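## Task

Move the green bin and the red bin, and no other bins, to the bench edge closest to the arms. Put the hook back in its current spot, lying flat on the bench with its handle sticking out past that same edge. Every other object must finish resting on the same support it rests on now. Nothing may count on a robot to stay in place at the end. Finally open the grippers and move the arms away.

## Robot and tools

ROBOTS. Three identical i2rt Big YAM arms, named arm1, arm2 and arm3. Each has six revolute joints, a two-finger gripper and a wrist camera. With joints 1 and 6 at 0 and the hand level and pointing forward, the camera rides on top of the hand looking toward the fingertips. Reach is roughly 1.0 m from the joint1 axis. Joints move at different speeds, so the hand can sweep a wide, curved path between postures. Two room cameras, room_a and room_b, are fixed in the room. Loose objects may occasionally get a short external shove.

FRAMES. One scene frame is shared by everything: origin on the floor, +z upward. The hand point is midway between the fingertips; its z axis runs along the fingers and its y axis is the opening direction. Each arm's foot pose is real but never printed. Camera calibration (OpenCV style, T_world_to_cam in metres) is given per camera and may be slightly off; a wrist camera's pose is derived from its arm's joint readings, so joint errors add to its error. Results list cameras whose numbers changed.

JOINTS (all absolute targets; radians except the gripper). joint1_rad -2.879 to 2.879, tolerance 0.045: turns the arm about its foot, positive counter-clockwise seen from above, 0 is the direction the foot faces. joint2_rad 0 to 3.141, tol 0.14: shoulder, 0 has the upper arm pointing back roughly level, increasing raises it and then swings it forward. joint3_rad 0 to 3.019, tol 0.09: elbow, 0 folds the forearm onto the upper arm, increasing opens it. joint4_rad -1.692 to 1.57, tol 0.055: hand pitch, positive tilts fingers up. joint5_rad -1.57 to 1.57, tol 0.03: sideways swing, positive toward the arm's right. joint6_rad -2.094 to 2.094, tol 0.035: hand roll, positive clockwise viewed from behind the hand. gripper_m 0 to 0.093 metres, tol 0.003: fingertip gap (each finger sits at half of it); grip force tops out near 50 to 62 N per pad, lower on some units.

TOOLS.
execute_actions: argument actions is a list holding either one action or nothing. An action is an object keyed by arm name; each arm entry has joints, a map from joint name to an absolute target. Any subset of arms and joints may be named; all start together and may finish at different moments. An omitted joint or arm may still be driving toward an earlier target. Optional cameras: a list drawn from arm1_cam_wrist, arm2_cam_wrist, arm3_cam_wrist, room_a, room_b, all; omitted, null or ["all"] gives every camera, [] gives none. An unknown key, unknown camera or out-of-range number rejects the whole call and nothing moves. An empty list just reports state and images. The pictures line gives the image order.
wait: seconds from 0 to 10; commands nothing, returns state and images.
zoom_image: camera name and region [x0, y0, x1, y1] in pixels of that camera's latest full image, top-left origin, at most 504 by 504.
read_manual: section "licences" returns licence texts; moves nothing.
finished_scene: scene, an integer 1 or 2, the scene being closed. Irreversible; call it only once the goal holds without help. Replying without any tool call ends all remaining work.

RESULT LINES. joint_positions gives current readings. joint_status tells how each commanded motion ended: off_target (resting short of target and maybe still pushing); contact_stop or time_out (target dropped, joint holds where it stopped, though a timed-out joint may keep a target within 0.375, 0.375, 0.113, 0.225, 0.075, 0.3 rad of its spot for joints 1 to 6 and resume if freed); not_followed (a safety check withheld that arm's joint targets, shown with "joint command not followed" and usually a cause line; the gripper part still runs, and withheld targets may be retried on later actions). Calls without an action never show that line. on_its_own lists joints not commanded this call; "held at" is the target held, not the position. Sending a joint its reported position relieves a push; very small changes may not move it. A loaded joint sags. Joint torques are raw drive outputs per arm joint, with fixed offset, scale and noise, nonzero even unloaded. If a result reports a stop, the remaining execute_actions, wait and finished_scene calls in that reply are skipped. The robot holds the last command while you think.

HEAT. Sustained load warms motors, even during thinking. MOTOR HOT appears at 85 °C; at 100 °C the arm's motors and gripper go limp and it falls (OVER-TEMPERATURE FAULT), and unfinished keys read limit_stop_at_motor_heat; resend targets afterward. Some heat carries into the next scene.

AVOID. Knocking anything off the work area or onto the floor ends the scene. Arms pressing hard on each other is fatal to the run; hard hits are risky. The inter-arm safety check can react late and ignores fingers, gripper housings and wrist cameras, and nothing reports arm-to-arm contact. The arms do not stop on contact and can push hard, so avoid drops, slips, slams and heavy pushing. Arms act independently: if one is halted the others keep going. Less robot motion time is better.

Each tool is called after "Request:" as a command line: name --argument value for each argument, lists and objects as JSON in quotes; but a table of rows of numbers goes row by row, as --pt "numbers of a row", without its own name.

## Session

Request:
execute_actions --actions '[]'

Scene clock: 0.00 s.
Joint torques (N m, as the arm reports them, + toward a larger angle): no reading
arm1.joint_positions: joint1_rad=+0.481 joint2_rad=+0.413 joint3_rad=+1.463 joint4_rad=-1.327 joint5_rad=-0.068 joint6_rad=-0.472 gripper_m=+0.094
arm1.joint_status: not commanded
arm1.hand: x=-0.9981 y=+0.1060 z=+1.3721 quat_wxyz=(-0.432, +0.750, -0.271, -0.420) (m; scene frame)
arm2.joint_positions: joint1_rad=-0.495 joint2_rad=+0.530 joint3_rad=+1.379 joint4_rad=-1.445 joint5_rad=+0.236 joint6_rad=-0.375 gripper_m=+0.094
arm2.joint_status: not commanded
arm2.hand: x=+0.0982 y=+0.1572 z=+1.2818 quat_wxyz=(-0.468, +0.588, -0.653, -0.095) (m; scene frame)
arm3.joint_positions: joint1_rad=+0.421 joint2_rad=+0.363 joint3_rad=+1.328 joint4_rad=-1.338 joint5_rad=+0.068 joint6_rad=-0.238 gripper_m=+0.094
arm3.joint_status: not commanded
arm3.hand: x=+0.9036 y=+0.1484 z=+1.3288 quat_wxyz=(-0.391, +0.725, -0.401, -0.400) (m; scene frame)
pictures: arm1_cam_wrist, arm2_cam_wrist, arm3_cam_wrist, room_a, room_b
camera_calibration (this result's frames):
arm1_cam_wrist: T_world_to_cam=[[0.777983, 0.47434, 0.412, 0.161594], [0.627303, -0.549792, -0.551561, 1.44585], [-0.0351133, 0.687554, -0.725284, 1.01194], [0, 0, 0, 1]] pos_world=[-0.997168, 0.0224974, 1.46484]
arm2_cam_wrist: T_world_to_cam=[[0.864761, -0.284448, 0.413857, -0.566765], [-0.185547, -0.946778, -0.263026, 0.505663], [0.466648, 0.150665, -0.871516, 1.16755], [0, 0, 0, 1]] pos_world=[0.0391046, 0.141627, 1.3851]
arm3_cam_wrist: T_world_to_cam=[[0.887701, 0.395707, 0.235379, -1.16802], [0.459648, -0.732045, -0.502826, 0.366477], [-0.0266637, 0.55455, -0.831723, 1.17131], [0, 0, 0, 1]] pos_world=[0.899638, 0.080923, 1.43341]
Images, in order (width x height): arm1_cam_wrist 504x504, arm2_cam_wrist 504x504, arm3_cam_wrist 504x504, room_a 672x504, room_b 672x504.

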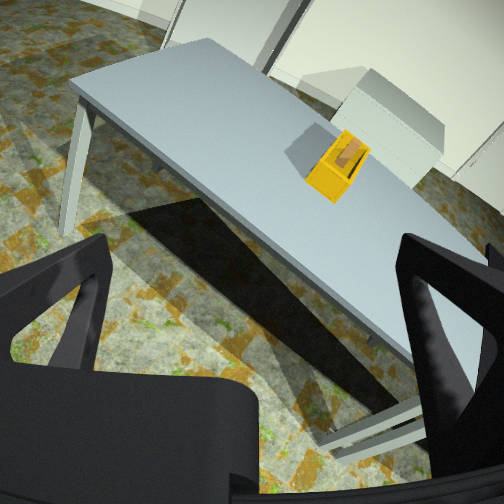

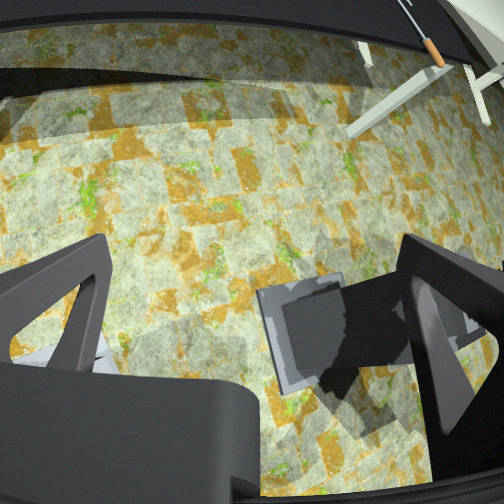

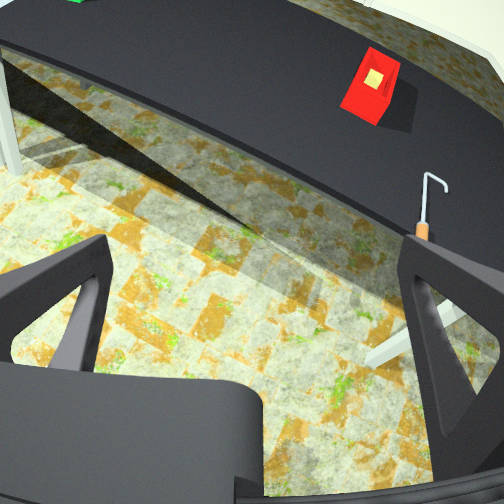

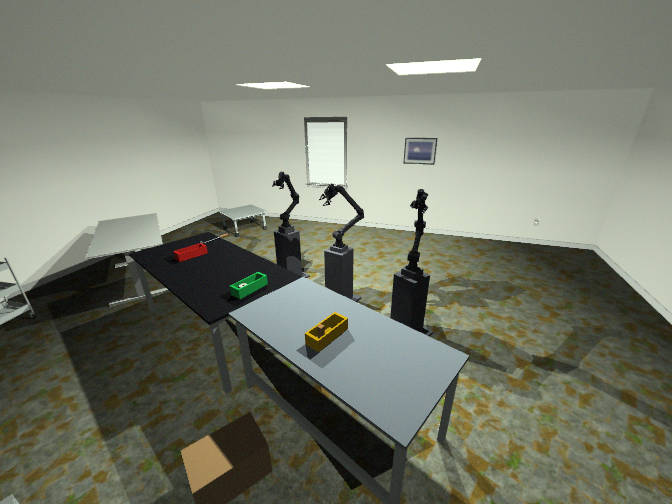

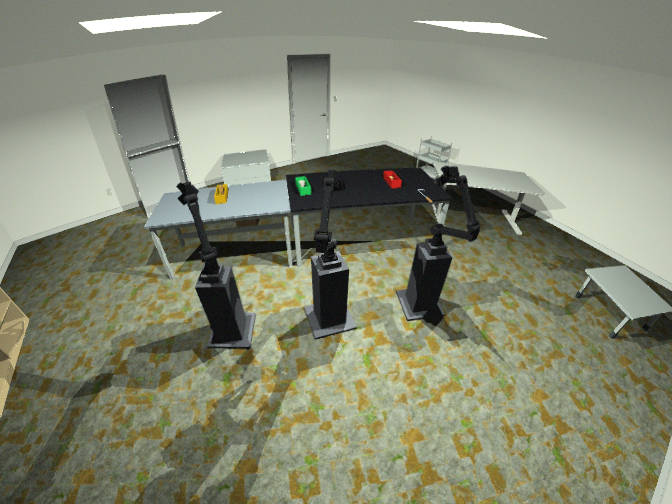

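Request:
execute_actions --actions '[{"arm3":{"joints":{"joint1_rad":-0.47,"joint2_rad":1.9,"joint3_rad":1.55,"joint4_rad":0.0,"joint5_rad":-0.52,"joint6_rad":0}},"arm2":{"joints":{"joint1_rad":-0.1,"joint2_rad":1.2,"joint3_rad":1.5,"joint4_rad":-0.7,"joint5_rad":0,"joint6_rad":0}}}]' --cameras '["arm3_cam_wrist","arm2_cam_wrist"]'

Scene clock: 2.43 s.
Joint torques (N m, as the arm reports them, + toward a larger angle): arm1=[0.2  6.11 8.5  1.62 0.11 0.09] | arm2=[-0.56 -6.14 11.51  2.25 -0.13  0.11] | arm3=[  0.52 -17.45  12.34   1.9   -0.32   0.17]
arm1.joint_positions: joint1_rad=+0.481 joint2_rad=+0.413 joint3_rad=+1.463 joint4_rad=-1.327 joint5_rad=-0.068 joint6_rad=-0.472 gripper_m=+0.094
arm1.joint_status: not commanded
arm1.hand: x=-0.9981 y=+0.1060 z=+1.3721 quat_wxyz=(-0.432, +0.750, -0.271, -0.420) (m; scene frame)
arm2.joint_positions: joint1_rad=-0.101 joint2_rad=+1.197 joint3_rad=+1.472 joint4_rad=-0.718 joint5_rad=+0.004 joint6_rad=-0.014 gripper_m=+0.094
arm2.joint_status: all done
arm2.hand: x=-0.0233 y=+0.5378 z=+1.2559 quat_wxyz=(-0.375, +0.613, -0.581, -0.382) (m; scene frame)
arm3.joint_positions: joint1_rad=-0.480 joint2_rad=+1.876 joint3_rad=+1.528 joint4_rad=-0.013 joint5_rad=-0.517 joint6_rad=-0.010 gripper_m=+0.094
arm3.joint_status: all done
arm3.hand: x=+1.2622 y=+0.7168 z=+1.0345 quat_wxyz=(-0.375, +0.526, -0.617, -0.449) (m; scene frame)
pictures: arm2_cam_wrist, arm3_cam_wrist
camera_calibration (this result's frames):
arm2_cam_wrist: T_world_to_cam=[[0.998557, 0.0535342, 0.00415509, -0.00676233], [0.0489852, -0.876543, -0.478824, 1.07537], [-0.0219914, 0.478337, -0.877901, 0.964808], [0, 0, 0, 1]] pos_world=[-0.0247071, 0.481464, 1.36195]
arm3_cam_wrist: T_world_to_cam=[[0.985751, -0.0182727, -0.167214, -1.05261], [-0.112668, -0.809866, -0.575693, 1.32328], [-0.124901, 0.58633, -0.800385, 0.689658], [0, 0, 0, 1]] pos_world=[1.27284, 0.648075, 1.13778]
Images, in order (width x height): arm2_cam_wrist 504x504, arm3_cam_wrist 504x504.

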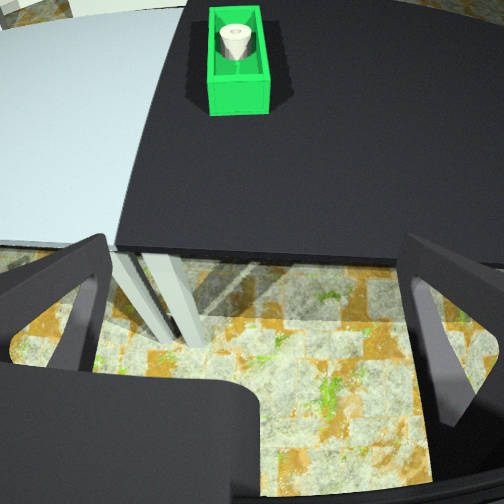

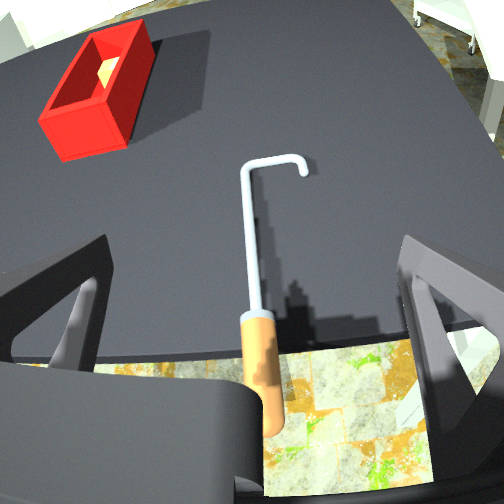

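Request:
execute_actions --actions '[{"arm3":{"joints":{"joint1_rad":-0.41,"joint2_rad":2.28,"joint3_rad":1.45,"joint4_rad":0.85,"joint5_rad":-0.52}},"arm2":{"joints":{"joint2_rad":0.7,"joint3_rad":1.0}}}]' --cameras '["arm3_cam_wrist"]'

Scene clock: 4.73 s.
Joint torques (N m, as the arm reports them, + toward a larger angle): arm1=[0.19 6.07 8.5  1.62 0.11 0.09] | arm2=[-0.61 -0.43  9.72  2.12 -0.12  0.11] | arm3=[  0.12 -21.78   9.89   1.87  -0.05   0.23]
arm1.joint_positions: joint1_rad=+0.481 joint2_rad=+0.413 joint3_rad=+1.463 joint4_rad=-1.327 joint5_rad=-0.068 joint6_rad=-0.472 gripper_m=+0.094
arm1.joint_status: not commanded
arm1.hand: x=-0.9981 y=+0.1060 z=+1.3721 quat_wxyz=(-0.432, +0.750, -0.271, -0.420) (m; scene frame)
arm2.joint_positions: joint1_rad=-0.101 joint2_rad=+0.700 joint3_rad=+0.992 joint4_rad=-0.713 joint5_rad=+0.004 joint6_rad=-0.014 gripper_m=+0.094
arm2.joint_status: all done
arm2.hand: x=-0.0163 y=+0.3676 z=+1.1856 quat_wxyz=(-0.381, +0.609, -0.577, -0.388) (m; scene frame)
arm3.joint_positions: joint1_rad=-0.404 joint2_rad=+2.287 joint3_rad=+1.425 joint4_rad=+0.837 joint5_rad=-0.519 joint6_rad=-0.010 gripper_m=+0.094
arm3.joint_status: all done
arm3.hand: x=+1.2194 y=+0.7599 z=+0.8480 quat_wxyz=(-0.478, +0.524, -0.491, -0.506) (m; scene frame)
pictures: arm3_cam_wrist
camera_calibration (this result's frames):
arm3_cam_wrist: T_world_to_cam=[[0.996165, 0.0874649, 0.00221353, -1.27755], [0.0551648, -0.608249, -0.791827, 1.07142], [-0.0679107, 0.788912, -0.610742, 0.125574], [0, 0, 0, 1]] pos_world=[1.22208, 0.664366, 0.927902]
Images, in order (width x height): arm3_cam_wrist 504x504.

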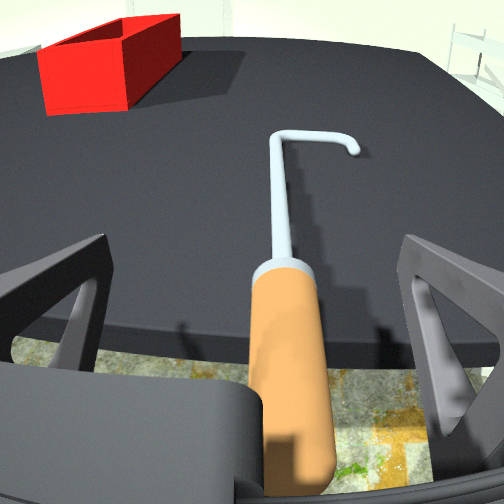

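Request:
execute_actions --actions '[{"arm3":{"joints":{"joint1_rad":-0.435,"joint2_rad":2.38,"joint3_rad":1.48,"joint4_rad":0.94}}}]' --cameras '["arm3_cam_wrist"]'

Scene clock: 5.87 s.
Joint torques (N m, as the arm reports them, + toward a larger angle): arm1=[0.21 6.08 8.5  1.62 0.11 0.09] | arm2=[-0.49 -0.39  9.75  2.06 -0.13  0.11] | arm3=[ -0.66 -18.79   9.71   1.99   0.01   0.14]
arm1.joint_positions: joint1_rad=+0.481 joint2_rad=+0.413 joint3_rad=+1.463 joint4_rad=-1.327 joint5_rad=-0.068 joint6_rad=-0.472 gripper_m=+0.094
arm1.joint_status: not commanded
arm1.hand: x=-0.9981 y=+0.1060 z=+1.3721 quat_wxyz=(-0.432, +0.750, -0.271, -0.420) (m; scene frame)
arm2.joint_positions: joint1_rad=-0.101 joint2_rad=+0.700 joint3_rad=+0.992 joint4_rad=-0.713 joint5_rad=+0.004 joint6_rad=-0.014 gripper_m=+0.094
arm2.joint_status: not commanded
arm2.hand: x=-0.0163 y=+0.3676 z=+1.1856 quat_wxyz=(-0.381, +0.609, -0.577, -0.388) (m; scene frame)
arm3.joint_positions: joint1_rad=-0.430 joint2_rad=+2.338 joint3_rad=+1.457 joint4_rad=+0.927 joint5_rad=-0.519 joint6_rad=-0.010 gripper_m=+0.094
arm3.joint_status: all done
arm3.hand: x=+1.2415 y=+0.7582 z=+0.8438 quat_wxyz=(-0.508, +0.510, -0.473, -0.507) (m; scene frame)
pictures: arm3_cam_wrist
camera_calibration (this result's frames):
arm3_cam_wrist: T_world_to_cam=[[0.99733, 0.0613245, 0.0396631, -1.3126], [0.0672007, -0.557888, -0.827191, 1.04259], [-0.0285995, 0.827648, -0.560519, 0.00525225], [0, 0, 0, 1]] pos_world=[1.23918, 0.657798, 0.91743]
Images, in order (width x height): arm3_cam_wrist 504x504.

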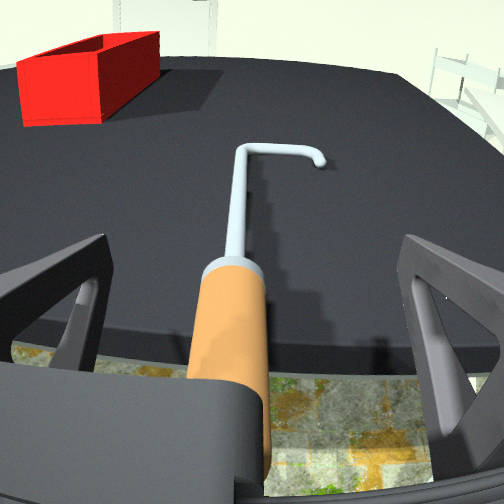

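Request:
execute_actions --actions '[{"arm3":{"joints":{"joint1_rad":-0.41,"joint2_rad":2.455,"joint5_rad":-0.50}}}]' --cameras '["arm3_cam_wrist"]'

Scene clock: 7.10 s.
Joint torques (N m, as the arm reports them, + toward a larger angle): arm1=[0.18 6.1  8.5  1.61 0.1  0.09] | arm2=[-0.5  -0.45  9.75  2.07 -0.13  0.11] | arm3=[  0.42 -19.51   8.94   1.61   0.1    0.16]
arm1.joint_positions: joint1_rad=+0.481 joint2_rad=+0.413 joint3_rad=+1.463 joint4_rad=-1.327 joint5_rad=-0.068 joint6_rad=-0.472 gripper_m=+0.094
arm1.joint_status: not commanded
arm1.hand: x=-0.9981 y=+0.1060 z=+1.3721 quat_wxyz=(-0.432, +0.750, -0.271, -0.420) (m; scene frame)
arm2.joint_positions: joint1_rad=-0.101 joint2_rad=+0.700 joint3_rad=+0.992 joint4_rad=-0.713 joint5_rad=+0.004 joint6_rad=-0.014 gripper_m=+0.094
arm2.joint_status: not commanded
arm2.hand: x=-0.0163 y=+0.3676 z=+1.1856 quat_wxyz=(-0.381, +0.609, -0.577, -0.388) (m; scene frame)
arm3.joint_positions: joint1_rad=-0.420 joint2_rad=+2.425 joint3_rad=+1.459 joint4_rad=+0.931 joint5_rad=-0.503 joint6_rad=-0.010 gripper_m=+0.094
arm3.joint_status: all done
arm3.hand: x=+1.2341 y=+0.7538 z=+0.7782 quat_wxyz=(-0.483, +0.517, -0.503, -0.497) (m; scene frame)
pictures: arm3_cam_wrist
camera_calibration (this result's frames):
arm3_cam_wrist: T_world_to_cam=[[0.998482, 0.0550468, -0.00193226, -1.26671], [0.0324611, -0.616422, -0.786747, 1.04191], [-0.044499, 0.78549, -0.617273, 0.0674663], [0, 0, 0, 1]] pos_world=[1.23396, 0.658989, 0.858915]
Images, in order (width x height): arm3_cam_wrist 504x504.

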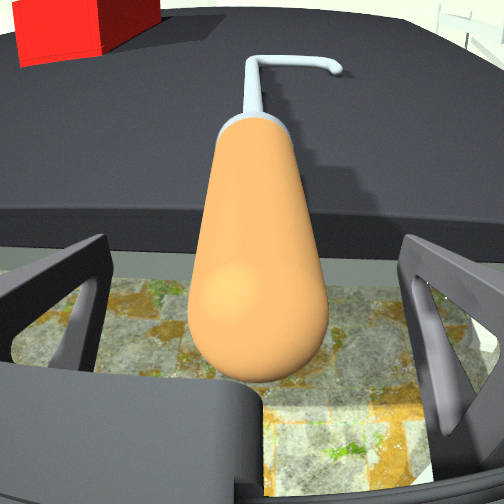

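Too low; raise with q4.

Request:
execute_actions --actions '[{"arm3":{"joints":{"joint4_rad":1.01}}}]' --cameras '["arm3_cam_wrist"]'

Scene clock: 7.93 s.
Joint torques (N m, as the arm reports them, + toward a larger angle): arm1=[0.16 6.09 8.5  1.61 0.11 0.09] | arm2=[-0.52 -0.43  9.75  2.06 -0.13  0.11] | arm3=[  1.41 -19.88   8.97   2.     0.12   0.21]
arm1.joint_positions: joint1_rad=+0.481 joint2_rad=+0.413 joint3_rad=+1.463 joint4_rad=-1.327 joint5_rad=-0.068 joint6_rad=-0.472 gripper_m=+0.094
arm1.joint_status: not commanded
arm1.hand: x=-0.9981 y=+0.1060 z=+1.3721 quat_wxyz=(-0.432, +0.750, -0.271, -0.420) (m; scene frame)
arm2.joint_positions: joint1_rad=-0.101 joint2_rad=+0.700 joint3_rad=+0.992 joint4_rad=-0.713 joint5_rad=+0.004 joint6_rad=-0.014 gripper_m=+0.094
arm2.joint_status: not commanded
arm2.hand: x=-0.0163 y=+0.3676 z=+1.1856 quat_wxyz=(-0.381, +0.609, -0.577, -0.388) (m; scene frame)
arm3.joint_positions: joint1_rad=-0.420 joint2_rad=+2.425 joint3_rad=+1.459 joint4_rad=+0.995 joint5_rad=-0.503 joint6_rad=-0.010 gripper_m=+0.094
arm3.joint_status: all done
arm3.hand: x=+1.2341 y=+0.7540 z=+0.7927 quat_wxyz=(-0.504, +0.510, -0.481, -0.504) (m; scene frame)
pictures: arm3_cam_wrist
camera_calibration (this result's frames):
arm3_cam_wrist: T_world_to_cam=[[0.998026, 0.0548347, 0.0306139, -1.2917], [0.0564722, -0.570317, -0.819481, 1.01496], [-0.0274764, 0.819593, -0.572288, -0.0061226], [0, 0, 0, 1]] pos_world=[1.23167, 0.654699, 0.867784]
Images, in order (width x height): arm3_cam_wrist 504x504.

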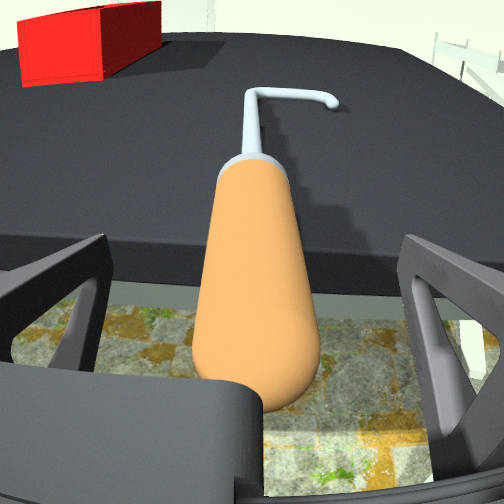

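Request:
execute_actions --actions '[{"arm3":{"joints":{"gripper_m":0}}}]' --cameras '[]'

Request:
execute_actions --actions '[{"arm3":{"joints":{"joint2_rad":2.30,"joint4_rad":0.90,"joint6_rad":0.8}}}]' --cameras '[]'

Request:
execute_actions --actions '[{"arm3":{"joints":{"joint2_rad":2.24,"joint4_rad":0.85,"joint6_rad":1.59}}}]' --cameras '["arm3_cam_wrist","room_a"]'

Scene clock: 9.03 s.
Joint torques (N m, as the arm reports them, + toward a larger angle): arm1=[0.18 6.08 8.5  1.62 0.11 0.09] | arm2=[-0.54 -0.4   9.73  2.07 -0.12  0.11] | arm3=[  0.88 -19.69   8.71   1.86   0.1    0.15]
arm1.joint_positions: joint1_rad=+0.481 joint2_rad=+0.413 joint3_rad=+1.463 joint4_rad=-1.327 joint5_rad=-0.068 joint6_rad=-0.472 gripper_m=+0.094
arm1.joint_status: not commanded
arm1.hand: x=-0.9981 y=+0.1060 z=+1.3721 quat_wxyz=(-0.432, +0.750, -0.271, -0.420) (m; scene frame)
arm2.joint_positions: joint1_rad=-0.101 joint2_rad=+0.700 joint3_rad=+0.992 joint4_rad=-0.713 joint5_rad=+0.004 joint6_rad=-0.014 gripper_m=+0.094
arm2.joint_status: not commanded
arm2.hand: x=-0.0163 y=+0.3676 z=+1.1856 quat_wxyz=(-0.381, +0.609, -0.577, -0.388) (m; scene frame)
arm3.joint_positions: joint1_rad=-0.420 joint2_rad=+2.425 joint3_rad=+1.459 joint4_rad=+0.996 joint5_rad=-0.503 joint6_rad=-0.010 gripper_m=+0.030
arm3.joint_status: gripper_m off_target (ended at +0.030, target +0.000)
arm3.hand: x=+1.2341 y=+0.7540 z=+0.7929 quat_wxyz=(-0.505, +0.510, -0.481, -0.504) (m; scene frame)
pictures: none
No camera images: the call's "cameras" was empty. Leave "cameras" out to get every camera's image.

Scene clock: 10.77 s.
Joint torques (N m, as the arm reports them, + toward a larger angle): arm1=[0.18 6.08 8.5  1.61 0.1  0.09] | arm2=[-0.54 -0.36  9.72  2.09 -0.13  0.11] | arm3=[  0.48 -23.08   9.55   1.87  -0.22   0.27]
arm1.joint_positions: joint1_rad=+0.481 joint2_rad=+0.413 joint3_rad=+1.463 joint4_rad=-1.327 joint5_rad=-0.068 joint6_rad=-0.472 gripper_m=+0.094
arm1.joint_status: not commanded
arm1.hand: x=-0.9981 y=+0.1060 z=+1.3721 quat_wxyz=(-0.432, +0.750, -0.271, -0.420) (m; scene frame)
arm2.joint_positions: joint1_rad=-0.101 joint2_rad=+0.700 joint3_rad=+0.992 joint4_rad=-0.713 joint5_rad=+0.004 joint6_rad=-0.014 gripper_m=+0.094
arm2.joint_status: not commanded
arm2.hand: x=-0.0163 y=+0.3676 z=+1.1856 quat_wxyz=(-0.381, +0.609, -0.577, -0.388) (m; scene frame)
arm3.joint_positions: joint1_rad=-0.420 joint2_rad=+2.331 joint3_rad=+1.459 joint4_rad=+0.892 joint5_rad=-0.496 joint6_rad=+0.772 gripper_m=+0.030
arm3.joint_status: all done
arm3.hand: x=+1.2389 y=+0.7621 z=+0.8419 quat_wxyz=(-0.274, +0.286, -0.644, -0.655) (m; scene frame)
pictures: none
No camera images: the call's "cameras" was empty. Leave "cameras" out to get every camera's image.

Scene clock: 12.50 s.
Joint torques (N m, as the arm reports them, + toward a larger angle): arm1=[0.19 6.1  8.49 1.61 0.11 0.09] | arm2=[-0.57 -0.37  9.74  2.07 -0.13  0.12] | arm3=[  0.76 -25.04   9.7    2.15  -0.1    0.2 ]
arm1.joint_positions: joint1_rad=+0.481 joint2_rad=+0.413 joint3_rad=+1.463 joint4_rad=-1.327 joint5_rad=-0.068 joint6_rad=-0.472 gripper_m=+0.094
arm1.joint_status: not commanded
arm1.hand: x=-0.9981 y=+0.1060 z=+1.3721 quat_wxyz=(-0.432, +0.750, -0.271, -0.420) (m; scene frame)
arm2.joint_positions: joint1_rad=-0.101 joint2_rad=+0.700 joint3_rad=+0.992 joint4_rad=-0.713 joint5_rad=+0.004 joint6_rad=-0.014 gripper_m=+0.094
arm2.joint_status: not commanded
arm2.hand: x=-0.0163 y=+0.3676 z=+1.1856 quat_wxyz=(-0.381, +0.609, -0.577, -0.388) (m; scene frame)
arm3.joint_positions: joint1_rad=-0.419 joint2_rad=+2.286 joint3_rad=+1.459 joint4_rad=+0.831 joint5_rad=-0.500 joint6_rad=+1.570 gripper_m=+0.030
arm3.joint_status: all done
arm3.hand: x=+1.2383 y=+0.7648 z=+0.8641 quat_wxyz=(+0.006, +0.013, -0.709, -0.705) (m; scene frame)
pictures: arm3_cam_wrist, room_a
camera_calibration (this result's frames):
arm3_cam_wrist: T_world_to_cam=[[0.00823079, 0.0210358, -0.999745, 0.84312], [-0.794686, -0.606713, -0.0193085, 1.46981], [-0.606965, 0.794642, 0.0117232, 0.258059], [0, 0, 0, 1]] pos_world=[1.31773, 0.668952, 0.86826]
Images, in order (width x height): arm3_cam_wrist 504x504, room_a 672x504.

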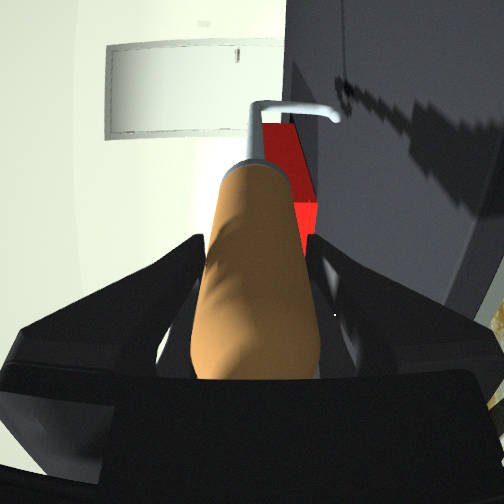

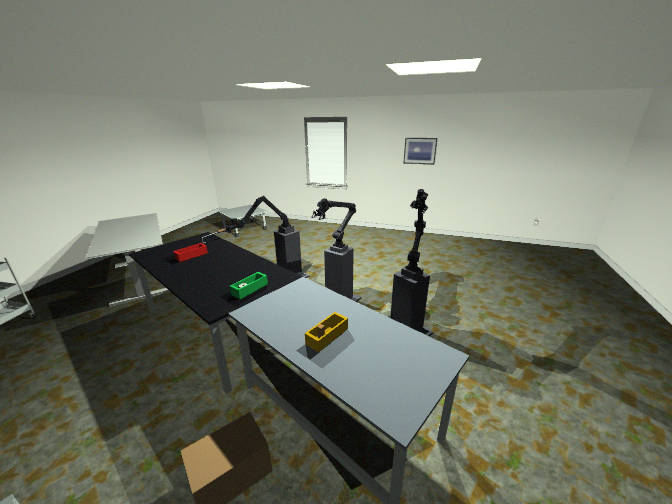

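Request:
execute_actions --actions '[{"arm3":{"joints":{"joint2_rad":2.1,"joint3_rad":1.9,"joint4_rad":0.27}}}]' --cameras '[]'

Request:
execute_actions --actions '[{"arm3":{"joints":{"joint1_rad":0.03,"joint5_rad":0,"joint2_rad":2.22,"joint4_rad":0.4}}}]' --cameras '["arm3_cam_wrist","room_a","room_b"]'

Scene clock: 14.30 s.
Joint torques (N m, as the arm reports them, + toward a larger angle): arm1=[0.19 6.09 8.5  1.61 0.11 0.09] | arm2=[-0.59 -0.52  9.76  2.09 -0.13  0.11] | arm3=[  1.38 -22.62  14.47   2.3   -0.01   0.14]
arm1.joint_positions: joint1_rad=+0.481 joint2_rad=+0.413 joint3_rad=+1.463 joint4_rad=-1.327 joint5_rad=-0.068 joint6_rad=-0.472 gripper_m=+0.094
arm1.joint_status: not commanded
arm1.hand: x=-0.9981 y=+0.1060 z=+1.3721 quat_wxyz=(-0.432, +0.750, -0.271, -0.420) (m; scene frame)
arm2.joint_positions: joint1_rad=-0.101 joint2_rad=+0.700 joint3_rad=+0.992 joint4_rad=-0.713 joint5_rad=+0.004 joint6_rad=-0.014 gripper_m=+0.094
arm2.joint_status: not commanded
arm2.hand: x=-0.0163 y=+0.3676 z=+1.1856 quat_wxyz=(-0.381, +0.609, -0.577, -0.388) (m; scene frame)
arm3.joint_positions: joint1_rad=-0.419 joint2_rad=+2.104 joint3_rad=+1.857 joint4_rad=+0.247 joint5_rad=-0.499 joint6_rad=+1.572 gripper_m=+0.030
arm3.joint_status: all done
arm3.hand: x=+1.2657 y=+0.8231 z=+1.1010 quat_wxyz=(+0.008, +0.011, -0.710, -0.704) (m; scene frame)
pictures: none
No camera images: the call's "cameras" was empty. Leave "cameras" out to get every camera's image.

Scene clock: 16.40 s.
Joint torques (N m, as the arm reports them, + toward a larger angle): arm1=[0.21 6.08 8.49 1.62 0.11 0.09] | arm2=[-0.47 -0.43  9.76  2.06 -0.12  0.11] | arm3=[  0.89 -25.69  13.9    3.15   0.01   0.19]
arm1.joint_positions: joint1_rad=+0.481 joint2_rad=+0.413 joint3_rad=+1.463 joint4_rad=-1.327 joint5_rad=-0.068 joint6_rad=-0.472 gripper_m=+0.094
arm1.joint_status: not commanded
arm1.hand: x=-0.9981 y=+0.1060 z=+1.3721 quat_wxyz=(-0.432, +0.750, -0.271, -0.420) (m; scene frame)
arm2.joint_positions: joint1_rad=-0.101 joint2_rad=+0.700 joint3_rad=+0.992 joint4_rad=-0.713 joint5_rad=+0.004 joint6_rad=-0.014 gripper_m=+0.094
arm2.joint_status: not commanded
arm2.hand: x=-0.0163 y=+0.3676 z=+1.1856 quat_wxyz=(-0.381, +0.609, -0.577, -0.388) (m; scene frame)
arm3.joint_positions: joint1_rad=+0.027 joint2_rad=+2.254 joint3_rad=+1.857 joint4_rad=+0.356 joint5_rad=+0.001 joint6_rad=+1.572 gripper_m=+0.030
arm3.joint_status: all done
arm3.hand: x=+0.9690 y=+0.9233 z=+0.9932 quat_wxyz=(-0.011, -0.008, -0.724, -0.689) (m; scene frame)
pictures: arm3_cam_wrist, room_a, room_b
camera_calibration (this result's frames):
arm3_cam_wrist: T_world_to_cam=[[0.00435992, -0.0231073, -0.999723, 1.01554], [-0.826824, -0.562382, 0.00939284, 1.31612], [-0.562443, 0.826555, -0.0215576, -0.0724521], [0, 0, 0, 1]] pos_world=[1.04302, 0.823512, 1.00133]
Images, in order (width x height): arm3_cam_wrist 504x504, room_a 672x504, room_b 672x504.

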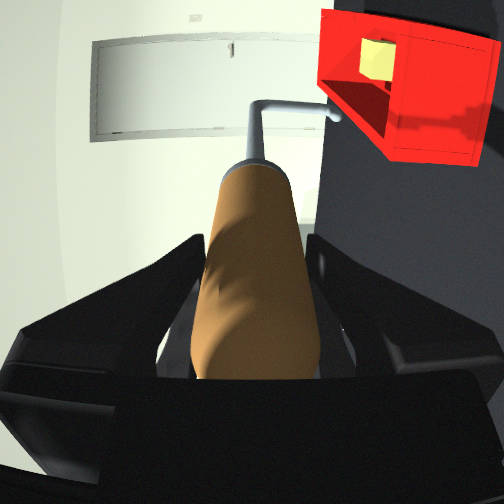

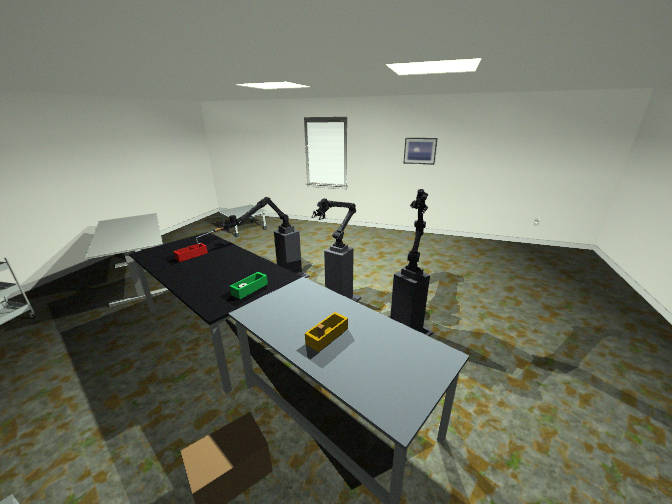

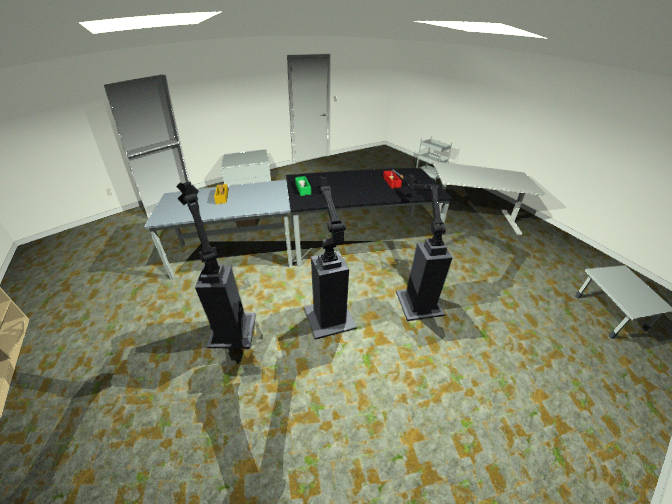

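Request:
execute_actions --actions '[{"arm3":{"joints":{"joint3_rad":2.22,"joint4_rad":0.12}}}]' --cameras '[]'

Request:
execute_actions --actions '[{"arm3":{"joints":{"joint2_rad":2.43,"joint4_rad":0.32}}}]' --cameras '["arm3_cam_wrist","room_a"]'

Scene clock: 18.37 s.
Joint torques (N m, as the arm reports them, + toward a larger angle): arm1=[0.18 6.08 8.5  1.61 0.11 0.09] | arm2=[-0.6  -0.35  9.73  2.08 -0.13  0.11] | arm3=[  0.94 -26.97  15.82   2.57  -0.06   0.14]
arm1.joint_positions: joint1_rad=+0.481 joint2_rad=+0.413 joint3_rad=+1.463 joint4_rad=-1.327 joint5_rad=-0.068 joint6_rad=-0.472 gripper_m=+0.094
arm1.joint_status: not commanded
arm1.hand: x=-0.9981 y=+0.1060 z=+1.3721 quat_wxyz=(-0.432, +0.750, -0.271, -0.420) (m; scene frame)
arm2.joint_positions: joint1_rad=-0.101 joint2_rad=+0.700 joint3_rad=+0.992 joint4_rad=-0.713 joint5_rad=+0.004 joint6_rad=-0.014 gripper_m=+0.094
arm2.joint_status: not commanded
arm2.hand: x=-0.0163 y=+0.3676 z=+1.1856 quat_wxyz=(-0.381, +0.609, -0.577, -0.388) (m; scene frame)
arm3.joint_positions: joint1_rad=+0.027 joint2_rad=+2.246 joint3_rad=+2.166 joint4_rad=+0.094 joint5_rad=+0.001 joint6_rad=+1.572 gripper_m=+0.030
arm3.joint_status: all done
arm3.hand: x=+0.9689 y=+0.9511 z=+1.1256 quat_wxyz=(-0.012, -0.008, -0.705, -0.709) (m; scene frame)
pictures: none
No camera images: the call's "cameras" was empty. Leave "cameras" out to get every camera's image.

Scene clock: 19.80 s.
Joint torques (N m, as the arm reports them, + toward a larger angle): arm1=[0.18 6.1  8.5  1.62 0.11 0.09] | arm2=[-0.55 -0.42  9.72  2.07 -0.13  0.1 ] | arm3=[  0.29 -29.34  15.02   3.05  -0.02   0.09]
arm1.joint_positions: joint1_rad=+0.481 joint2_rad=+0.413 joint3_rad=+1.463 joint4_rad=-1.327 joint5_rad=-0.068 joint6_rad=-0.472 gripper_m=+0.094
arm1.joint_status: not commanded
arm1.hand: x=-0.9981 y=+0.1060 z=+1.3721 quat_wxyz=(-0.432, +0.750, -0.271, -0.420) (m; scene frame)
arm2.joint_positions: joint1_rad=-0.101 joint2_rad=+0.700 joint3_rad=+0.992 joint4_rad=-0.713 joint5_rad=+0.004 joint6_rad=-0.014 gripper_m=+0.094
arm2.joint_status: not commanded
arm2.hand: x=-0.0163 y=+0.3676 z=+1.1856 quat_wxyz=(-0.381, +0.609, -0.577, -0.388) (m; scene frame)
arm3.joint_positions: joint1_rad=+0.027 joint2_rad=+2.478 joint3_rad=+2.171 joint4_rad=+0.276 joint5_rad=+0.001 joint6_rad=+1.572 gripper_m=+0.030
arm3.joint_status: all done
arm3.hand: x=+0.9708 y=+0.9833 z=+0.9554 quat_wxyz=(-0.011, -0.008, -0.721, -0.693) (m; scene frame)
pictures: arm3_cam_wrist, room_a
camera_calibration (this result's frames):
arm3_cam_wrist: T_world_to_cam=[[0.00460878, -0.0139569, -0.999892, 0.970123], [-0.826794, -0.56249, 0.00404054, 1.35694], [-0.562486, 0.826686, -0.0141319, -0.128988], [0, 0, 0, 1]] pos_world=[1.04488, 0.883436, 0.962713]
Images, in order (width x height): arm3_cam_wrist 504x504, room_a 672x504.

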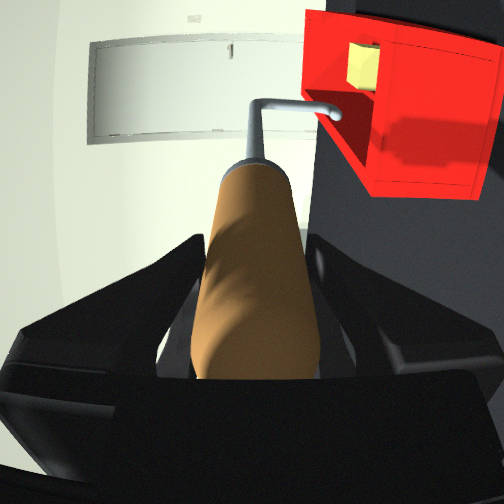

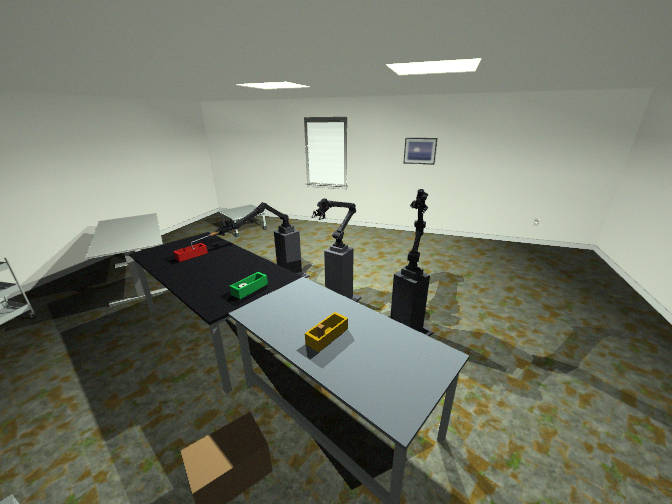

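Request:
execute_actions --actions '[{"arm3":{"joints":{"joint1_rad":0.0}}}]' --cameras '[]'

Request:
execute_actions --actions '[{"arm3":{"joints":{"joint2_rad":2.51,"joint4_rad":0.37}}}]' --cameras '["arm3_cam_wrist","room_a"]'

Scene clock: 21.00 s.
Joint torques (N m, as the arm reports them, + toward a larger angle): arm1=[0.2  6.06 8.49 1.62 0.11 0.09] | arm2=[-0.48 -0.37  9.73  2.09 -0.12  0.11] | arm3=[  0.44 -29.17  14.91   2.97  -0.01   0.07]
arm1.joint_positions: joint1_rad=+0.481 joint2_rad=+0.413 joint3_rad=+1.463 joint4_rad=-1.327 joint5_rad=-0.068 joint6_rad=-0.472 gripper_m=+0.094
arm1.joint_status: not commanded
arm1.hand: x=-0.9981 y=+0.1060 z=+1.3721 quat_wxyz=(-0.432, +0.750, -0.271, -0.420) (m; scene frame)
arm2.joint_positions: joint1_rad=-0.101 joint2_rad=+0.700 joint3_rad=+0.992 joint4_rad=-0.713 joint5_rad=+0.004 joint6_rad=-0.014 gripper_m=+0.094
arm2.joint_status: not commanded
arm2.hand: x=-0.0163 y=+0.3676 z=+1.1856 quat_wxyz=(-0.381, +0.609, -0.577, -0.388) (m; scene frame)
arm3.joint_positions: joint1_rad=+0.006 joint2_rad=+2.478 joint3_rad=+2.171 joint4_rad=+0.276 joint5_rad=+0.001 joint6_rad=+1.572 gripper_m=+0.030
arm3.joint_status: all done
arm3.hand: x=+0.9912 y=+0.9825 z=+0.9556 quat_wxyz=(-0.019, -0.016, -0.721, -0.693) (m; scene frame)
pictures: none
No camera images: the call's "cameras" was empty. Leave "cameras" out to get every camera's image.

Scene clock: 22.07 s.
Joint torques (N m, as the arm reports them, + toward a larger angle): arm1=[0.18 6.1  8.5  1.62 0.11 0.09] | arm2=[-0.42 -0.43  9.73  2.09 -0.12  0.11] | arm3=[ -0.48 -25.84  14.78   3.11  -0.06   0.11]
arm1.joint_positions: joint1_rad=+0.481 joint2_rad=+0.413 joint3_rad=+1.463 joint4_rad=-1.327 joint5_rad=-0.068 joint6_rad=-0.472 gripper_m=+0.094
arm1.joint_status: not commanded
arm1.hand: x=-0.9981 y=+0.1060 z=+1.3721 quat_wxyz=(-0.432, +0.750, -0.271, -0.420) (m; scene frame)
arm2.joint_positions: joint1_rad=-0.101 joint2_rad=+0.700 joint3_rad=+0.992 joint4_rad=-0.713 joint5_rad=+0.004 joint6_rad=-0.014 gripper_m=+0.094
arm2.joint_status: not commanded
arm2.hand: x=-0.0163 y=+0.3676 z=+1.1856 quat_wxyz=(-0.381, +0.609, -0.577, -0.388) (m; scene frame)
arm3.joint_positions: joint1_rad=+0.006 joint2_rad=+2.503 joint3_rad=+2.171 joint4_rad=+0.321 joint5_rad=+0.001 joint6_rad=+1.572 gripper_m=+0.030
arm3.joint_status: all done
arm3.hand: x=+0.9914 y=+0.9839 z=+0.9430 quat_wxyz=(-0.019, -0.016, -0.714, -0.700) (m; scene frame)
pictures: arm3_cam_wrist, room_a
camera_calibration (this result's frames):
arm3_cam_wrist: T_world_to_cam=[[0.00548002, 0.00626693, -0.999965, 0.936951], [-0.83834, -0.545088, -0.00801043, 1.37997], [-0.545119, 0.838355, 0.00226672, -0.162264], [0, 0, 0, 1]] pos_world=[1.0633, 0.88237, 0.94834]
Images, in order (width x height): arm3_cam_wrist 504x504, room_a 672x504.

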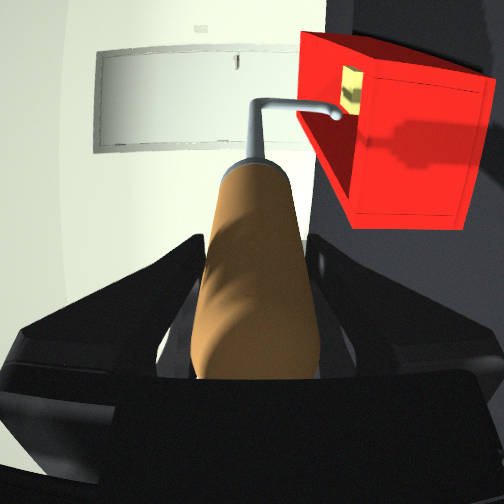

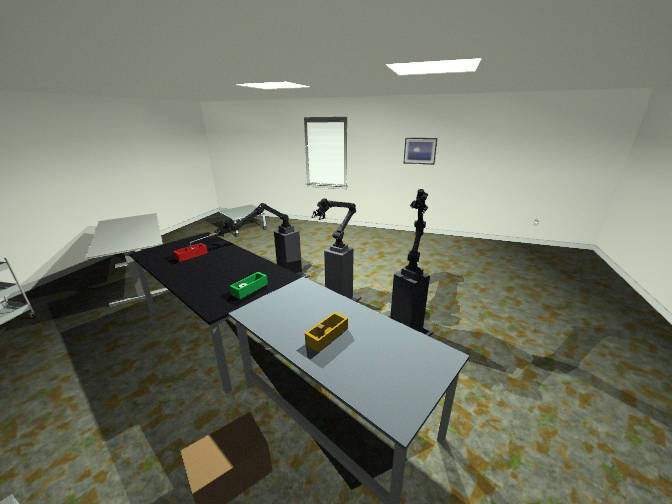

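Request:
execute_actions --actions '[{"arm3":{"joints":{"joint2_rad":2.585,"joint4_rad":0.41}}}]' --cameras '["arm3_cam_wrist","room_a"]'

Scene clock: 23.10 s.
Joint torques (N m, as the arm reports them, + toward a larger angle): arm1=[0.18 6.1  8.51 1.62 0.11 0.09] | arm2=[-0.57 -0.42  9.77  2.07 -0.13  0.11] | arm3=[ -0.48 -26.58  14.67   2.46  -0.09   0.14]
arm1.joint_positions: joint1_rad=+0.481 joint2_rad=+0.413 joint3_rad=+1.463 joint4_rad=-1.327 joint5_rad=-0.068 joint6_rad=-0.472 gripper_m=+0.094
arm1.joint_status: not commanded
arm1.hand: x=-0.9981 y=+0.1060 z=+1.3721 quat_wxyz=(-0.432, +0.750, -0.271, -0.420) (m; scene frame)
arm2.joint_positions: joint1_rad=-0.101 joint2_rad=+0.700 joint3_rad=+0.992 joint4_rad=-0.713 joint5_rad=+0.004 joint6_rad=-0.014 gripper_m=+0.094
arm2.joint_status: not commanded
arm2.hand: x=-0.0163 y=+0.3676 z=+1.1856 quat_wxyz=(-0.381, +0.609, -0.577, -0.388) (m; scene frame)
arm3.joint_positions: joint1_rad=+0.006 joint2_rad=+2.585 joint3_rad=+2.171 joint4_rad=+0.384 joint5_rad=+0.001 joint6_rad=+1.576 gripper_m=+0.030
arm3.joint_status: all done
arm3.hand: x=+0.9918 y=+0.9846 z=+0.8807 quat_wxyz=(-0.017, -0.017, -0.720, -0.693) (m; scene frame)
pictures: arm3_cam_wrist, room_a
camera_calibration (this result's frames):
arm3_cam_wrist: T_world_to_cam=[[0.000392039, -0.0121985, -0.999926, 0.897835], [-0.838477, -0.544901, 0.00631873, 1.36759], [-0.544937, 0.838412, -0.0104418, -0.151576], [0, 0, 0, 1]] pos_world=[1.06374, 0.883238, 0.887544]
Images, in order (width x height): arm3_cam_wrist 504x504, room_a 672x504.

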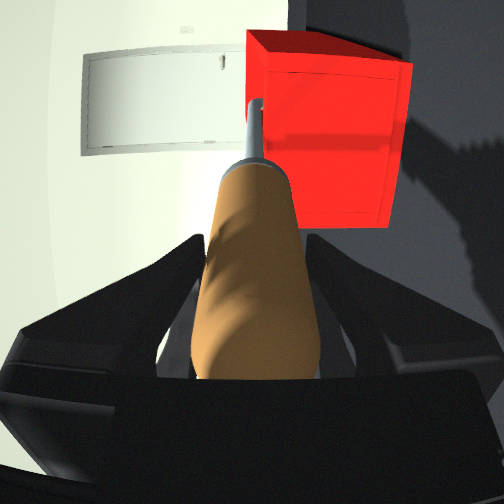

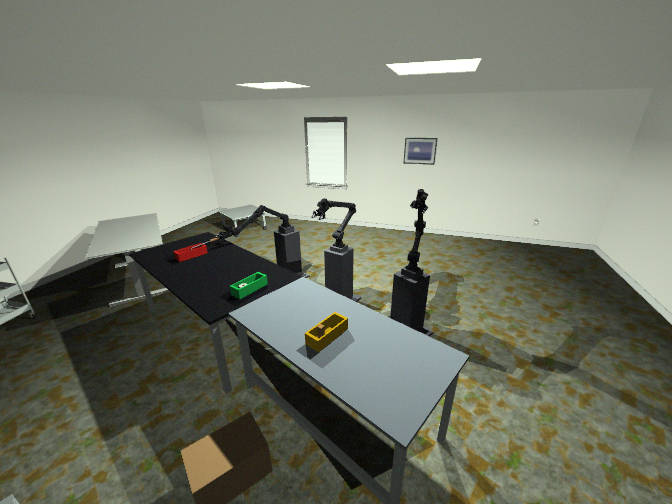

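Request:
execute_actions --actions '[{"arm3":{"joints":{"joint2_rad":2.40,"joint3_rad":1.86,"joint4_rad":0.59}}}]' --cameras '[]'

Request:
execute_actions --actions '[{"arm3":{"joints":{"joint2_rad":2.24,"joint3_rad":1.51,"joint4_rad":0.76}}}]' --cameras '["arm3_cam_wrist","room_a"]'

Scene clock: 24.73 s.
Joint torques (N m, as the arm reports them, + toward a larger angle): arm1=[0.18 6.04 8.49 1.61 0.11 0.09] | arm2=[-0.55 -0.44  9.73  2.09 -0.13  0.11] | arm3=[ -0.1  -26.84   9.86   2.56   0.01   0.15]
arm1.joint_positions: joint1_rad=+0.481 joint2_rad=+0.413 joint3_rad=+1.463 joint4_rad=-1.327 joint5_rad=-0.068 joint6_rad=-0.472 gripper_m=+0.094
arm1.joint_status: not commanded
arm1.hand: x=-0.9981 y=+0.1060 z=+1.3721 quat_wxyz=(-0.432, +0.750, -0.271, -0.420) (m; scene frame)
arm2.joint_positions: joint1_rad=-0.101 joint2_rad=+0.700 joint3_rad=+0.992 joint4_rad=-0.713 joint5_rad=+0.004 joint6_rad=-0.014 gripper_m=+0.094
arm2.joint_status: not commanded
arm2.hand: x=-0.0163 y=+0.3676 z=+1.1856 quat_wxyz=(-0.381, +0.609, -0.577, -0.388) (m; scene frame)
arm3.joint_positions: joint1_rad=+0.006 joint2_rad=+2.440 joint3_rad=+1.856 joint4_rad=+0.565 joint5_rad=+0.001 joint6_rad=+1.576 gripper_m=+0.030
arm3.joint_status: all done
arm3.hand: x=+0.9892 y=+0.9295 z=+0.8770 quat_wxyz=(-0.017, -0.017, -0.717, -0.697) (m; scene frame)
pictures: none
No camera images: the call's "cameras" was empty. Leave "cameras" out to get every camera's image.

Scene clock: 25.73 s.
Joint torques (N m, as the arm reports them, + toward a larger angle): arm1=[0.2  6.1  8.49 1.6  0.11 0.09] | arm2=[-0.5  -0.43  9.75  2.09 -0.13  0.11] | arm3=[ -0.07 -24.39   8.43   2.31  -0.04   0.14]
arm1.joint_positions: joint1_rad=+0.481 joint2_rad=+0.413 joint3_rad=+1.463 joint4_rad=-1.327 joint5_rad=-0.068 joint6_rad=-0.472 gripper_m=+0.094
arm1.joint_status: not commanded
arm1.hand: x=-0.9981 y=+0.1060 z=+1.3721 quat_wxyz=(-0.432, +0.750, -0.271, -0.420) (m; scene frame)
arm2.joint_positions: joint1_rad=-0.101 joint2_rad=+0.700 joint3_rad=+0.992 joint4_rad=-0.713 joint5_rad=+0.004 joint6_rad=-0.014 gripper_m=+0.094
arm2.joint_status: not commanded
arm2.hand: x=-0.0163 y=+0.3676 z=+1.1856 quat_wxyz=(-0.381, +0.609, -0.577, -0.388) (m; scene frame)
arm3.joint_positions: joint1_rad=+0.006 joint2_rad=+2.273 joint3_rad=+1.509 joint4_rad=+0.740 joint5_rad=+0.001 joint6_rad=+1.577 gripper_m=+0.030
arm3.joint_status: all done
arm3.hand: x=+0.9853 y=+0.8500 z=+0.8753 quat_wxyz=(-0.017, -0.018, -0.718, -0.695) (m; scene frame)
pictures: arm3_cam_wrist, room_a
camera_calibration (this result's frames):
arm3_cam_wrist: T_world_to_cam=[[-0.000475419, -0.00642737, -0.999979, 0.886759], [-0.838475, -0.544927, 0.00390115, 1.29102], [-0.54494, 0.838459, -0.00513012, -0.0469715], [0, 0, 0, 1]] pos_world=[1.05731, 0.748592, 0.881463]
Images, in order (width x height): arm3_cam_wrist 504x504, room_a 672x504.

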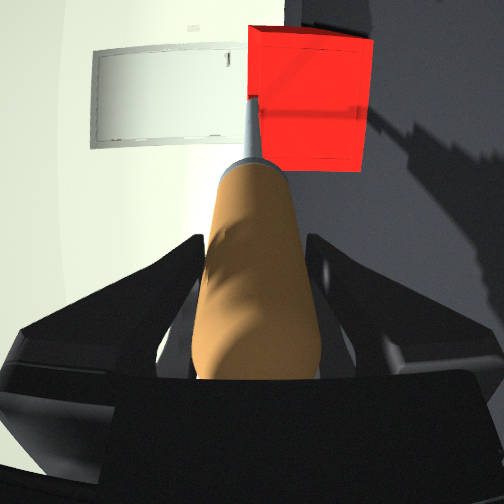

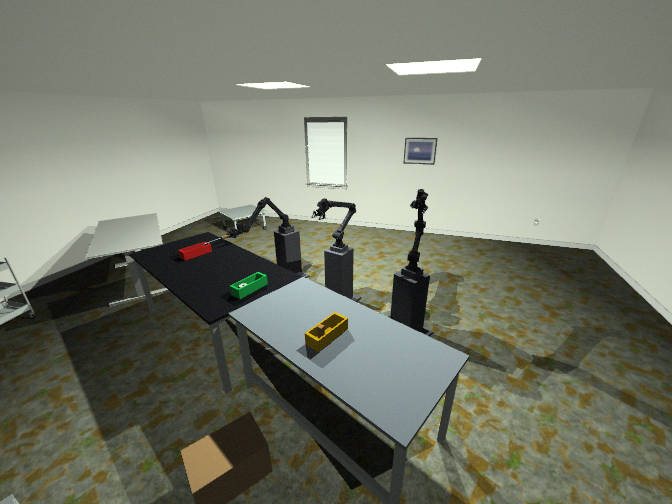

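Request:
execute_actions --actions '[{"arm3":{"joints":{"joint2_rad":2.09,"joint3_rad":1.21,"joint4_rad":0.93}}}]' --cameras '[]'

Request:
execute_actions --actions '[{"arm3":{"joints":{"joint2_rad":1.96,"joint3_rad":0.92,"joint4_rad":1.085}}}]' --cameras '[]'

Request:
execute_actions --actions '[{"arm3":{"joints":{"joint2_rad":1.85,"joint3_rad":0.67,"joint4_rad":1.22}},"arm2":{"joints":{"joint1_rad":-0.75}}}]' --cameras '["arm3_cam_wrist","arm2_cam_wrist","room_b"]'

Scene clock: 28.27 s.
Joint torques (N m, as the arm reports them, + toward a larger angle): arm1=[0.18 6.1  8.5  1.62 0.11 0.09] | arm2=[-0.56 -0.41  9.72  2.06 -0.12  0.12] | arm3=[ -0.47 -21.39   7.86   2.66  -0.01   0.08]
arm1.joint_positions: joint1_rad=+0.481 joint2_rad=+0.413 joint3_rad=+1.463 joint4_rad=-1.327 joint5_rad=-0.068 joint6_rad=-0.472 gripper_m=+0.094
arm1.joint_status: not commanded
arm1.hand: x=-0.9981 y=+0.1060 z=+1.3721 quat_wxyz=(-0.432, +0.750, -0.271, -0.420) (m; scene frame)
arm2.joint_positions: joint1_rad=-0.101 joint2_rad=+0.700 joint3_rad=+0.992 joint4_rad=-0.713 joint5_rad=+0.004 joint6_rad=-0.014 gripper_m=+0.094
arm2.joint_status: not commanded
arm2.hand: x=-0.0163 y=+0.3676 z=+1.1856 quat_wxyz=(-0.381, +0.609, -0.577, -0.388) (m; scene frame)
arm3.joint_positions: joint1_rad=+0.006 joint2_rad=+2.130 joint3_rad=+1.204 joint4_rad=+0.901 joint5_rad=+0.001 joint6_rad=+1.577 gripper_m=+0.030
arm3.joint_status: all done
arm3.hand: x=+0.9813 y=+0.7659 z=+0.8750 quat_wxyz=(-0.017, -0.018, -0.719, -0.695) (m; scene frame)
pictures: none
No camera images: the call's "cameras" was empty. Leave "cameras" out to get every camera's image.

Scene clock: 29.20 s.
Joint torques (N m, as the arm reports them, + toward a larger angle): arm1=[0.17 6.09 8.5  1.61 0.11 0.09] | arm2=[-0.57 -0.48  9.74  2.07 -0.12  0.11] | arm3=[ -0.37 -19.25   6.61   2.61  -0.05   0.08]
arm1.joint_positions: joint1_rad=+0.481 joint2_rad=+0.413 joint3_rad=+1.463 joint4_rad=-1.327 joint5_rad=-0.068 joint6_rad=-0.472 gripper_m=+0.094
arm1.joint_status: not commanded
arm1.hand: x=-0.9981 y=+0.1060 z=+1.3721 quat_wxyz=(-0.432, +0.750, -0.271, -0.420) (m; scene frame)
arm2.joint_positions: joint1_rad=-0.101 joint2_rad=+0.700 joint3_rad=+0.992 joint4_rad=-0.713 joint5_rad=+0.004 joint6_rad=-0.014 gripper_m=+0.094
arm2.joint_status: not commanded
arm2.hand: x=-0.0163 y=+0.3676 z=+1.1856 quat_wxyz=(-0.381, +0.609, -0.577, -0.388) (m; scene frame)
arm3.joint_positions: joint1_rad=+0.006 joint2_rad=+1.999 joint3_rad=+0.913 joint4_rad=+1.057 joint5_rad=+0.001 joint6_rad=+1.578 gripper_m=+0.030
arm3.joint_status: all done
arm3.hand: x=+0.9769 y=+0.6749 z=+0.8730 quat_wxyz=(-0.017, -0.018, -0.720, -0.693) (m; scene frame)
pictures: none
No camera images: the call's "cameras" was empty. Leave "cameras" out to get every camera's image.

Scene clock: 30.47 s.
Joint torques (N m, as the arm reports them, + toward a larger angle): arm1=[0.19 6.08 8.5  1.61 0.11 0.09] | arm2=[-0.98 -0.37  9.74  2.08 -0.06  0.09] | arm3=[  0.28 -14.8    5.55   2.53  -0.01   0.07]
arm1.joint_positions: joint1_rad=+0.481 joint2_rad=+0.413 joint3_rad=+1.463 joint4_rad=-1.327 joint5_rad=-0.068 joint6_rad=-0.472 gripper_m=+0.094
arm1.joint_status: not commanded
arm1.hand: x=-0.9981 y=+0.1060 z=+1.3721 quat_wxyz=(-0.432, +0.750, -0.271, -0.420) (m; scene frame)
arm2.joint_positions: joint1_rad=-0.747 joint2_rad=+0.700 joint3_rad=+0.992 joint4_rad=-0.713 joint5_rad=+0.002 joint6_rad=-0.013 gripper_m=+0.094
arm2.joint_status: all done
arm2.hand: x=+0.2067 y=+0.3023 z=+1.1858 quat_wxyz=(-0.484, +0.394, -0.741, -0.249) (m; scene frame)
arm3.joint_positions: joint1_rad=+0.006 joint2_rad=+1.886 joint3_rad=+0.661 joint4_rad=+1.188 joint5_rad=+0.001 joint6_rad=+1.578 gripper_m=+0.030
arm3.joint_status: all done
arm3.hand: x=+0.9728 y=+0.5893 z=+0.8732 quat_wxyz=(-0.017, -0.018, -0.723, -0.691) (m; scene frame)
pictures: arm2_cam_wrist, arm3_cam_wrist, room_b
camera_calibration (this result's frames):
arm2_cam_wrist: T_world_to_cam=[[0.830215, -0.55744, 0.00204617, -0.00156138], [-0.482389, -0.720268, -0.498513, 0.909991], [0.279365, 0.412886, -0.86688, 0.965371], [0, 0, 0, 1]] pos_world=[0.170575, 0.255979, 1.29051]
arm3_cam_wrist: T_world_to_cam=[[-0.00224212, -0.019325, -0.999811, 0.892113], [-0.83853, -0.544714, 0.012409, 1.13093], [-0.544851, 0.838399, -0.0149832, 0.17338], [0, 0, 0, 1]] pos_world=[1.04478, 0.487909, 0.880508]
Images, in order (width x height): arm2_cam_wrist 504x504, arm3_cam_wrist 504x504, room_b 672x504.

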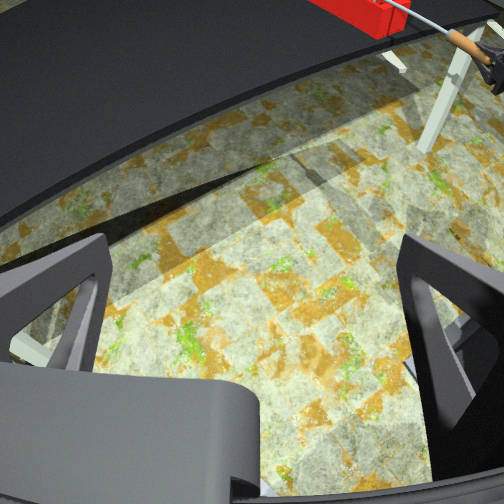

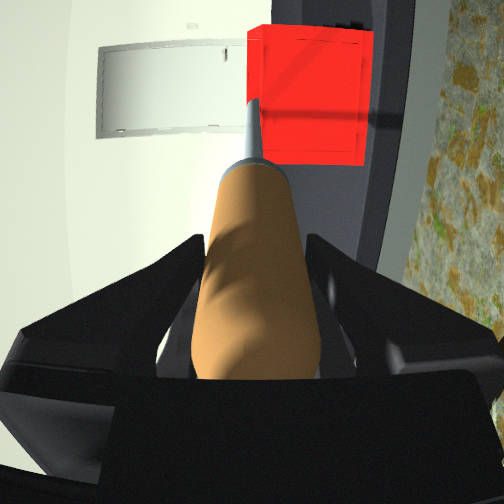

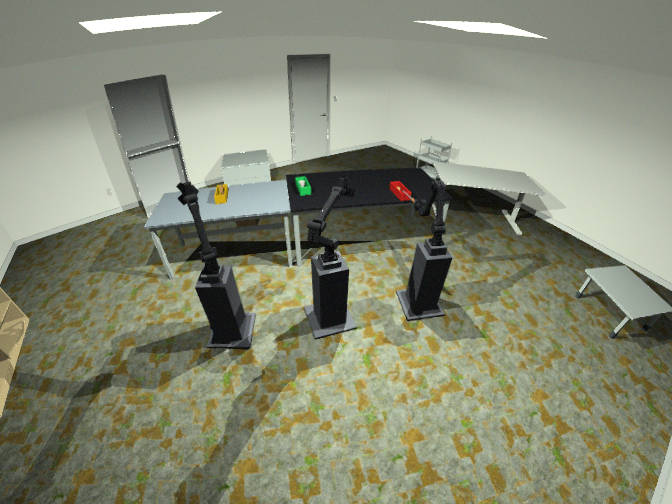

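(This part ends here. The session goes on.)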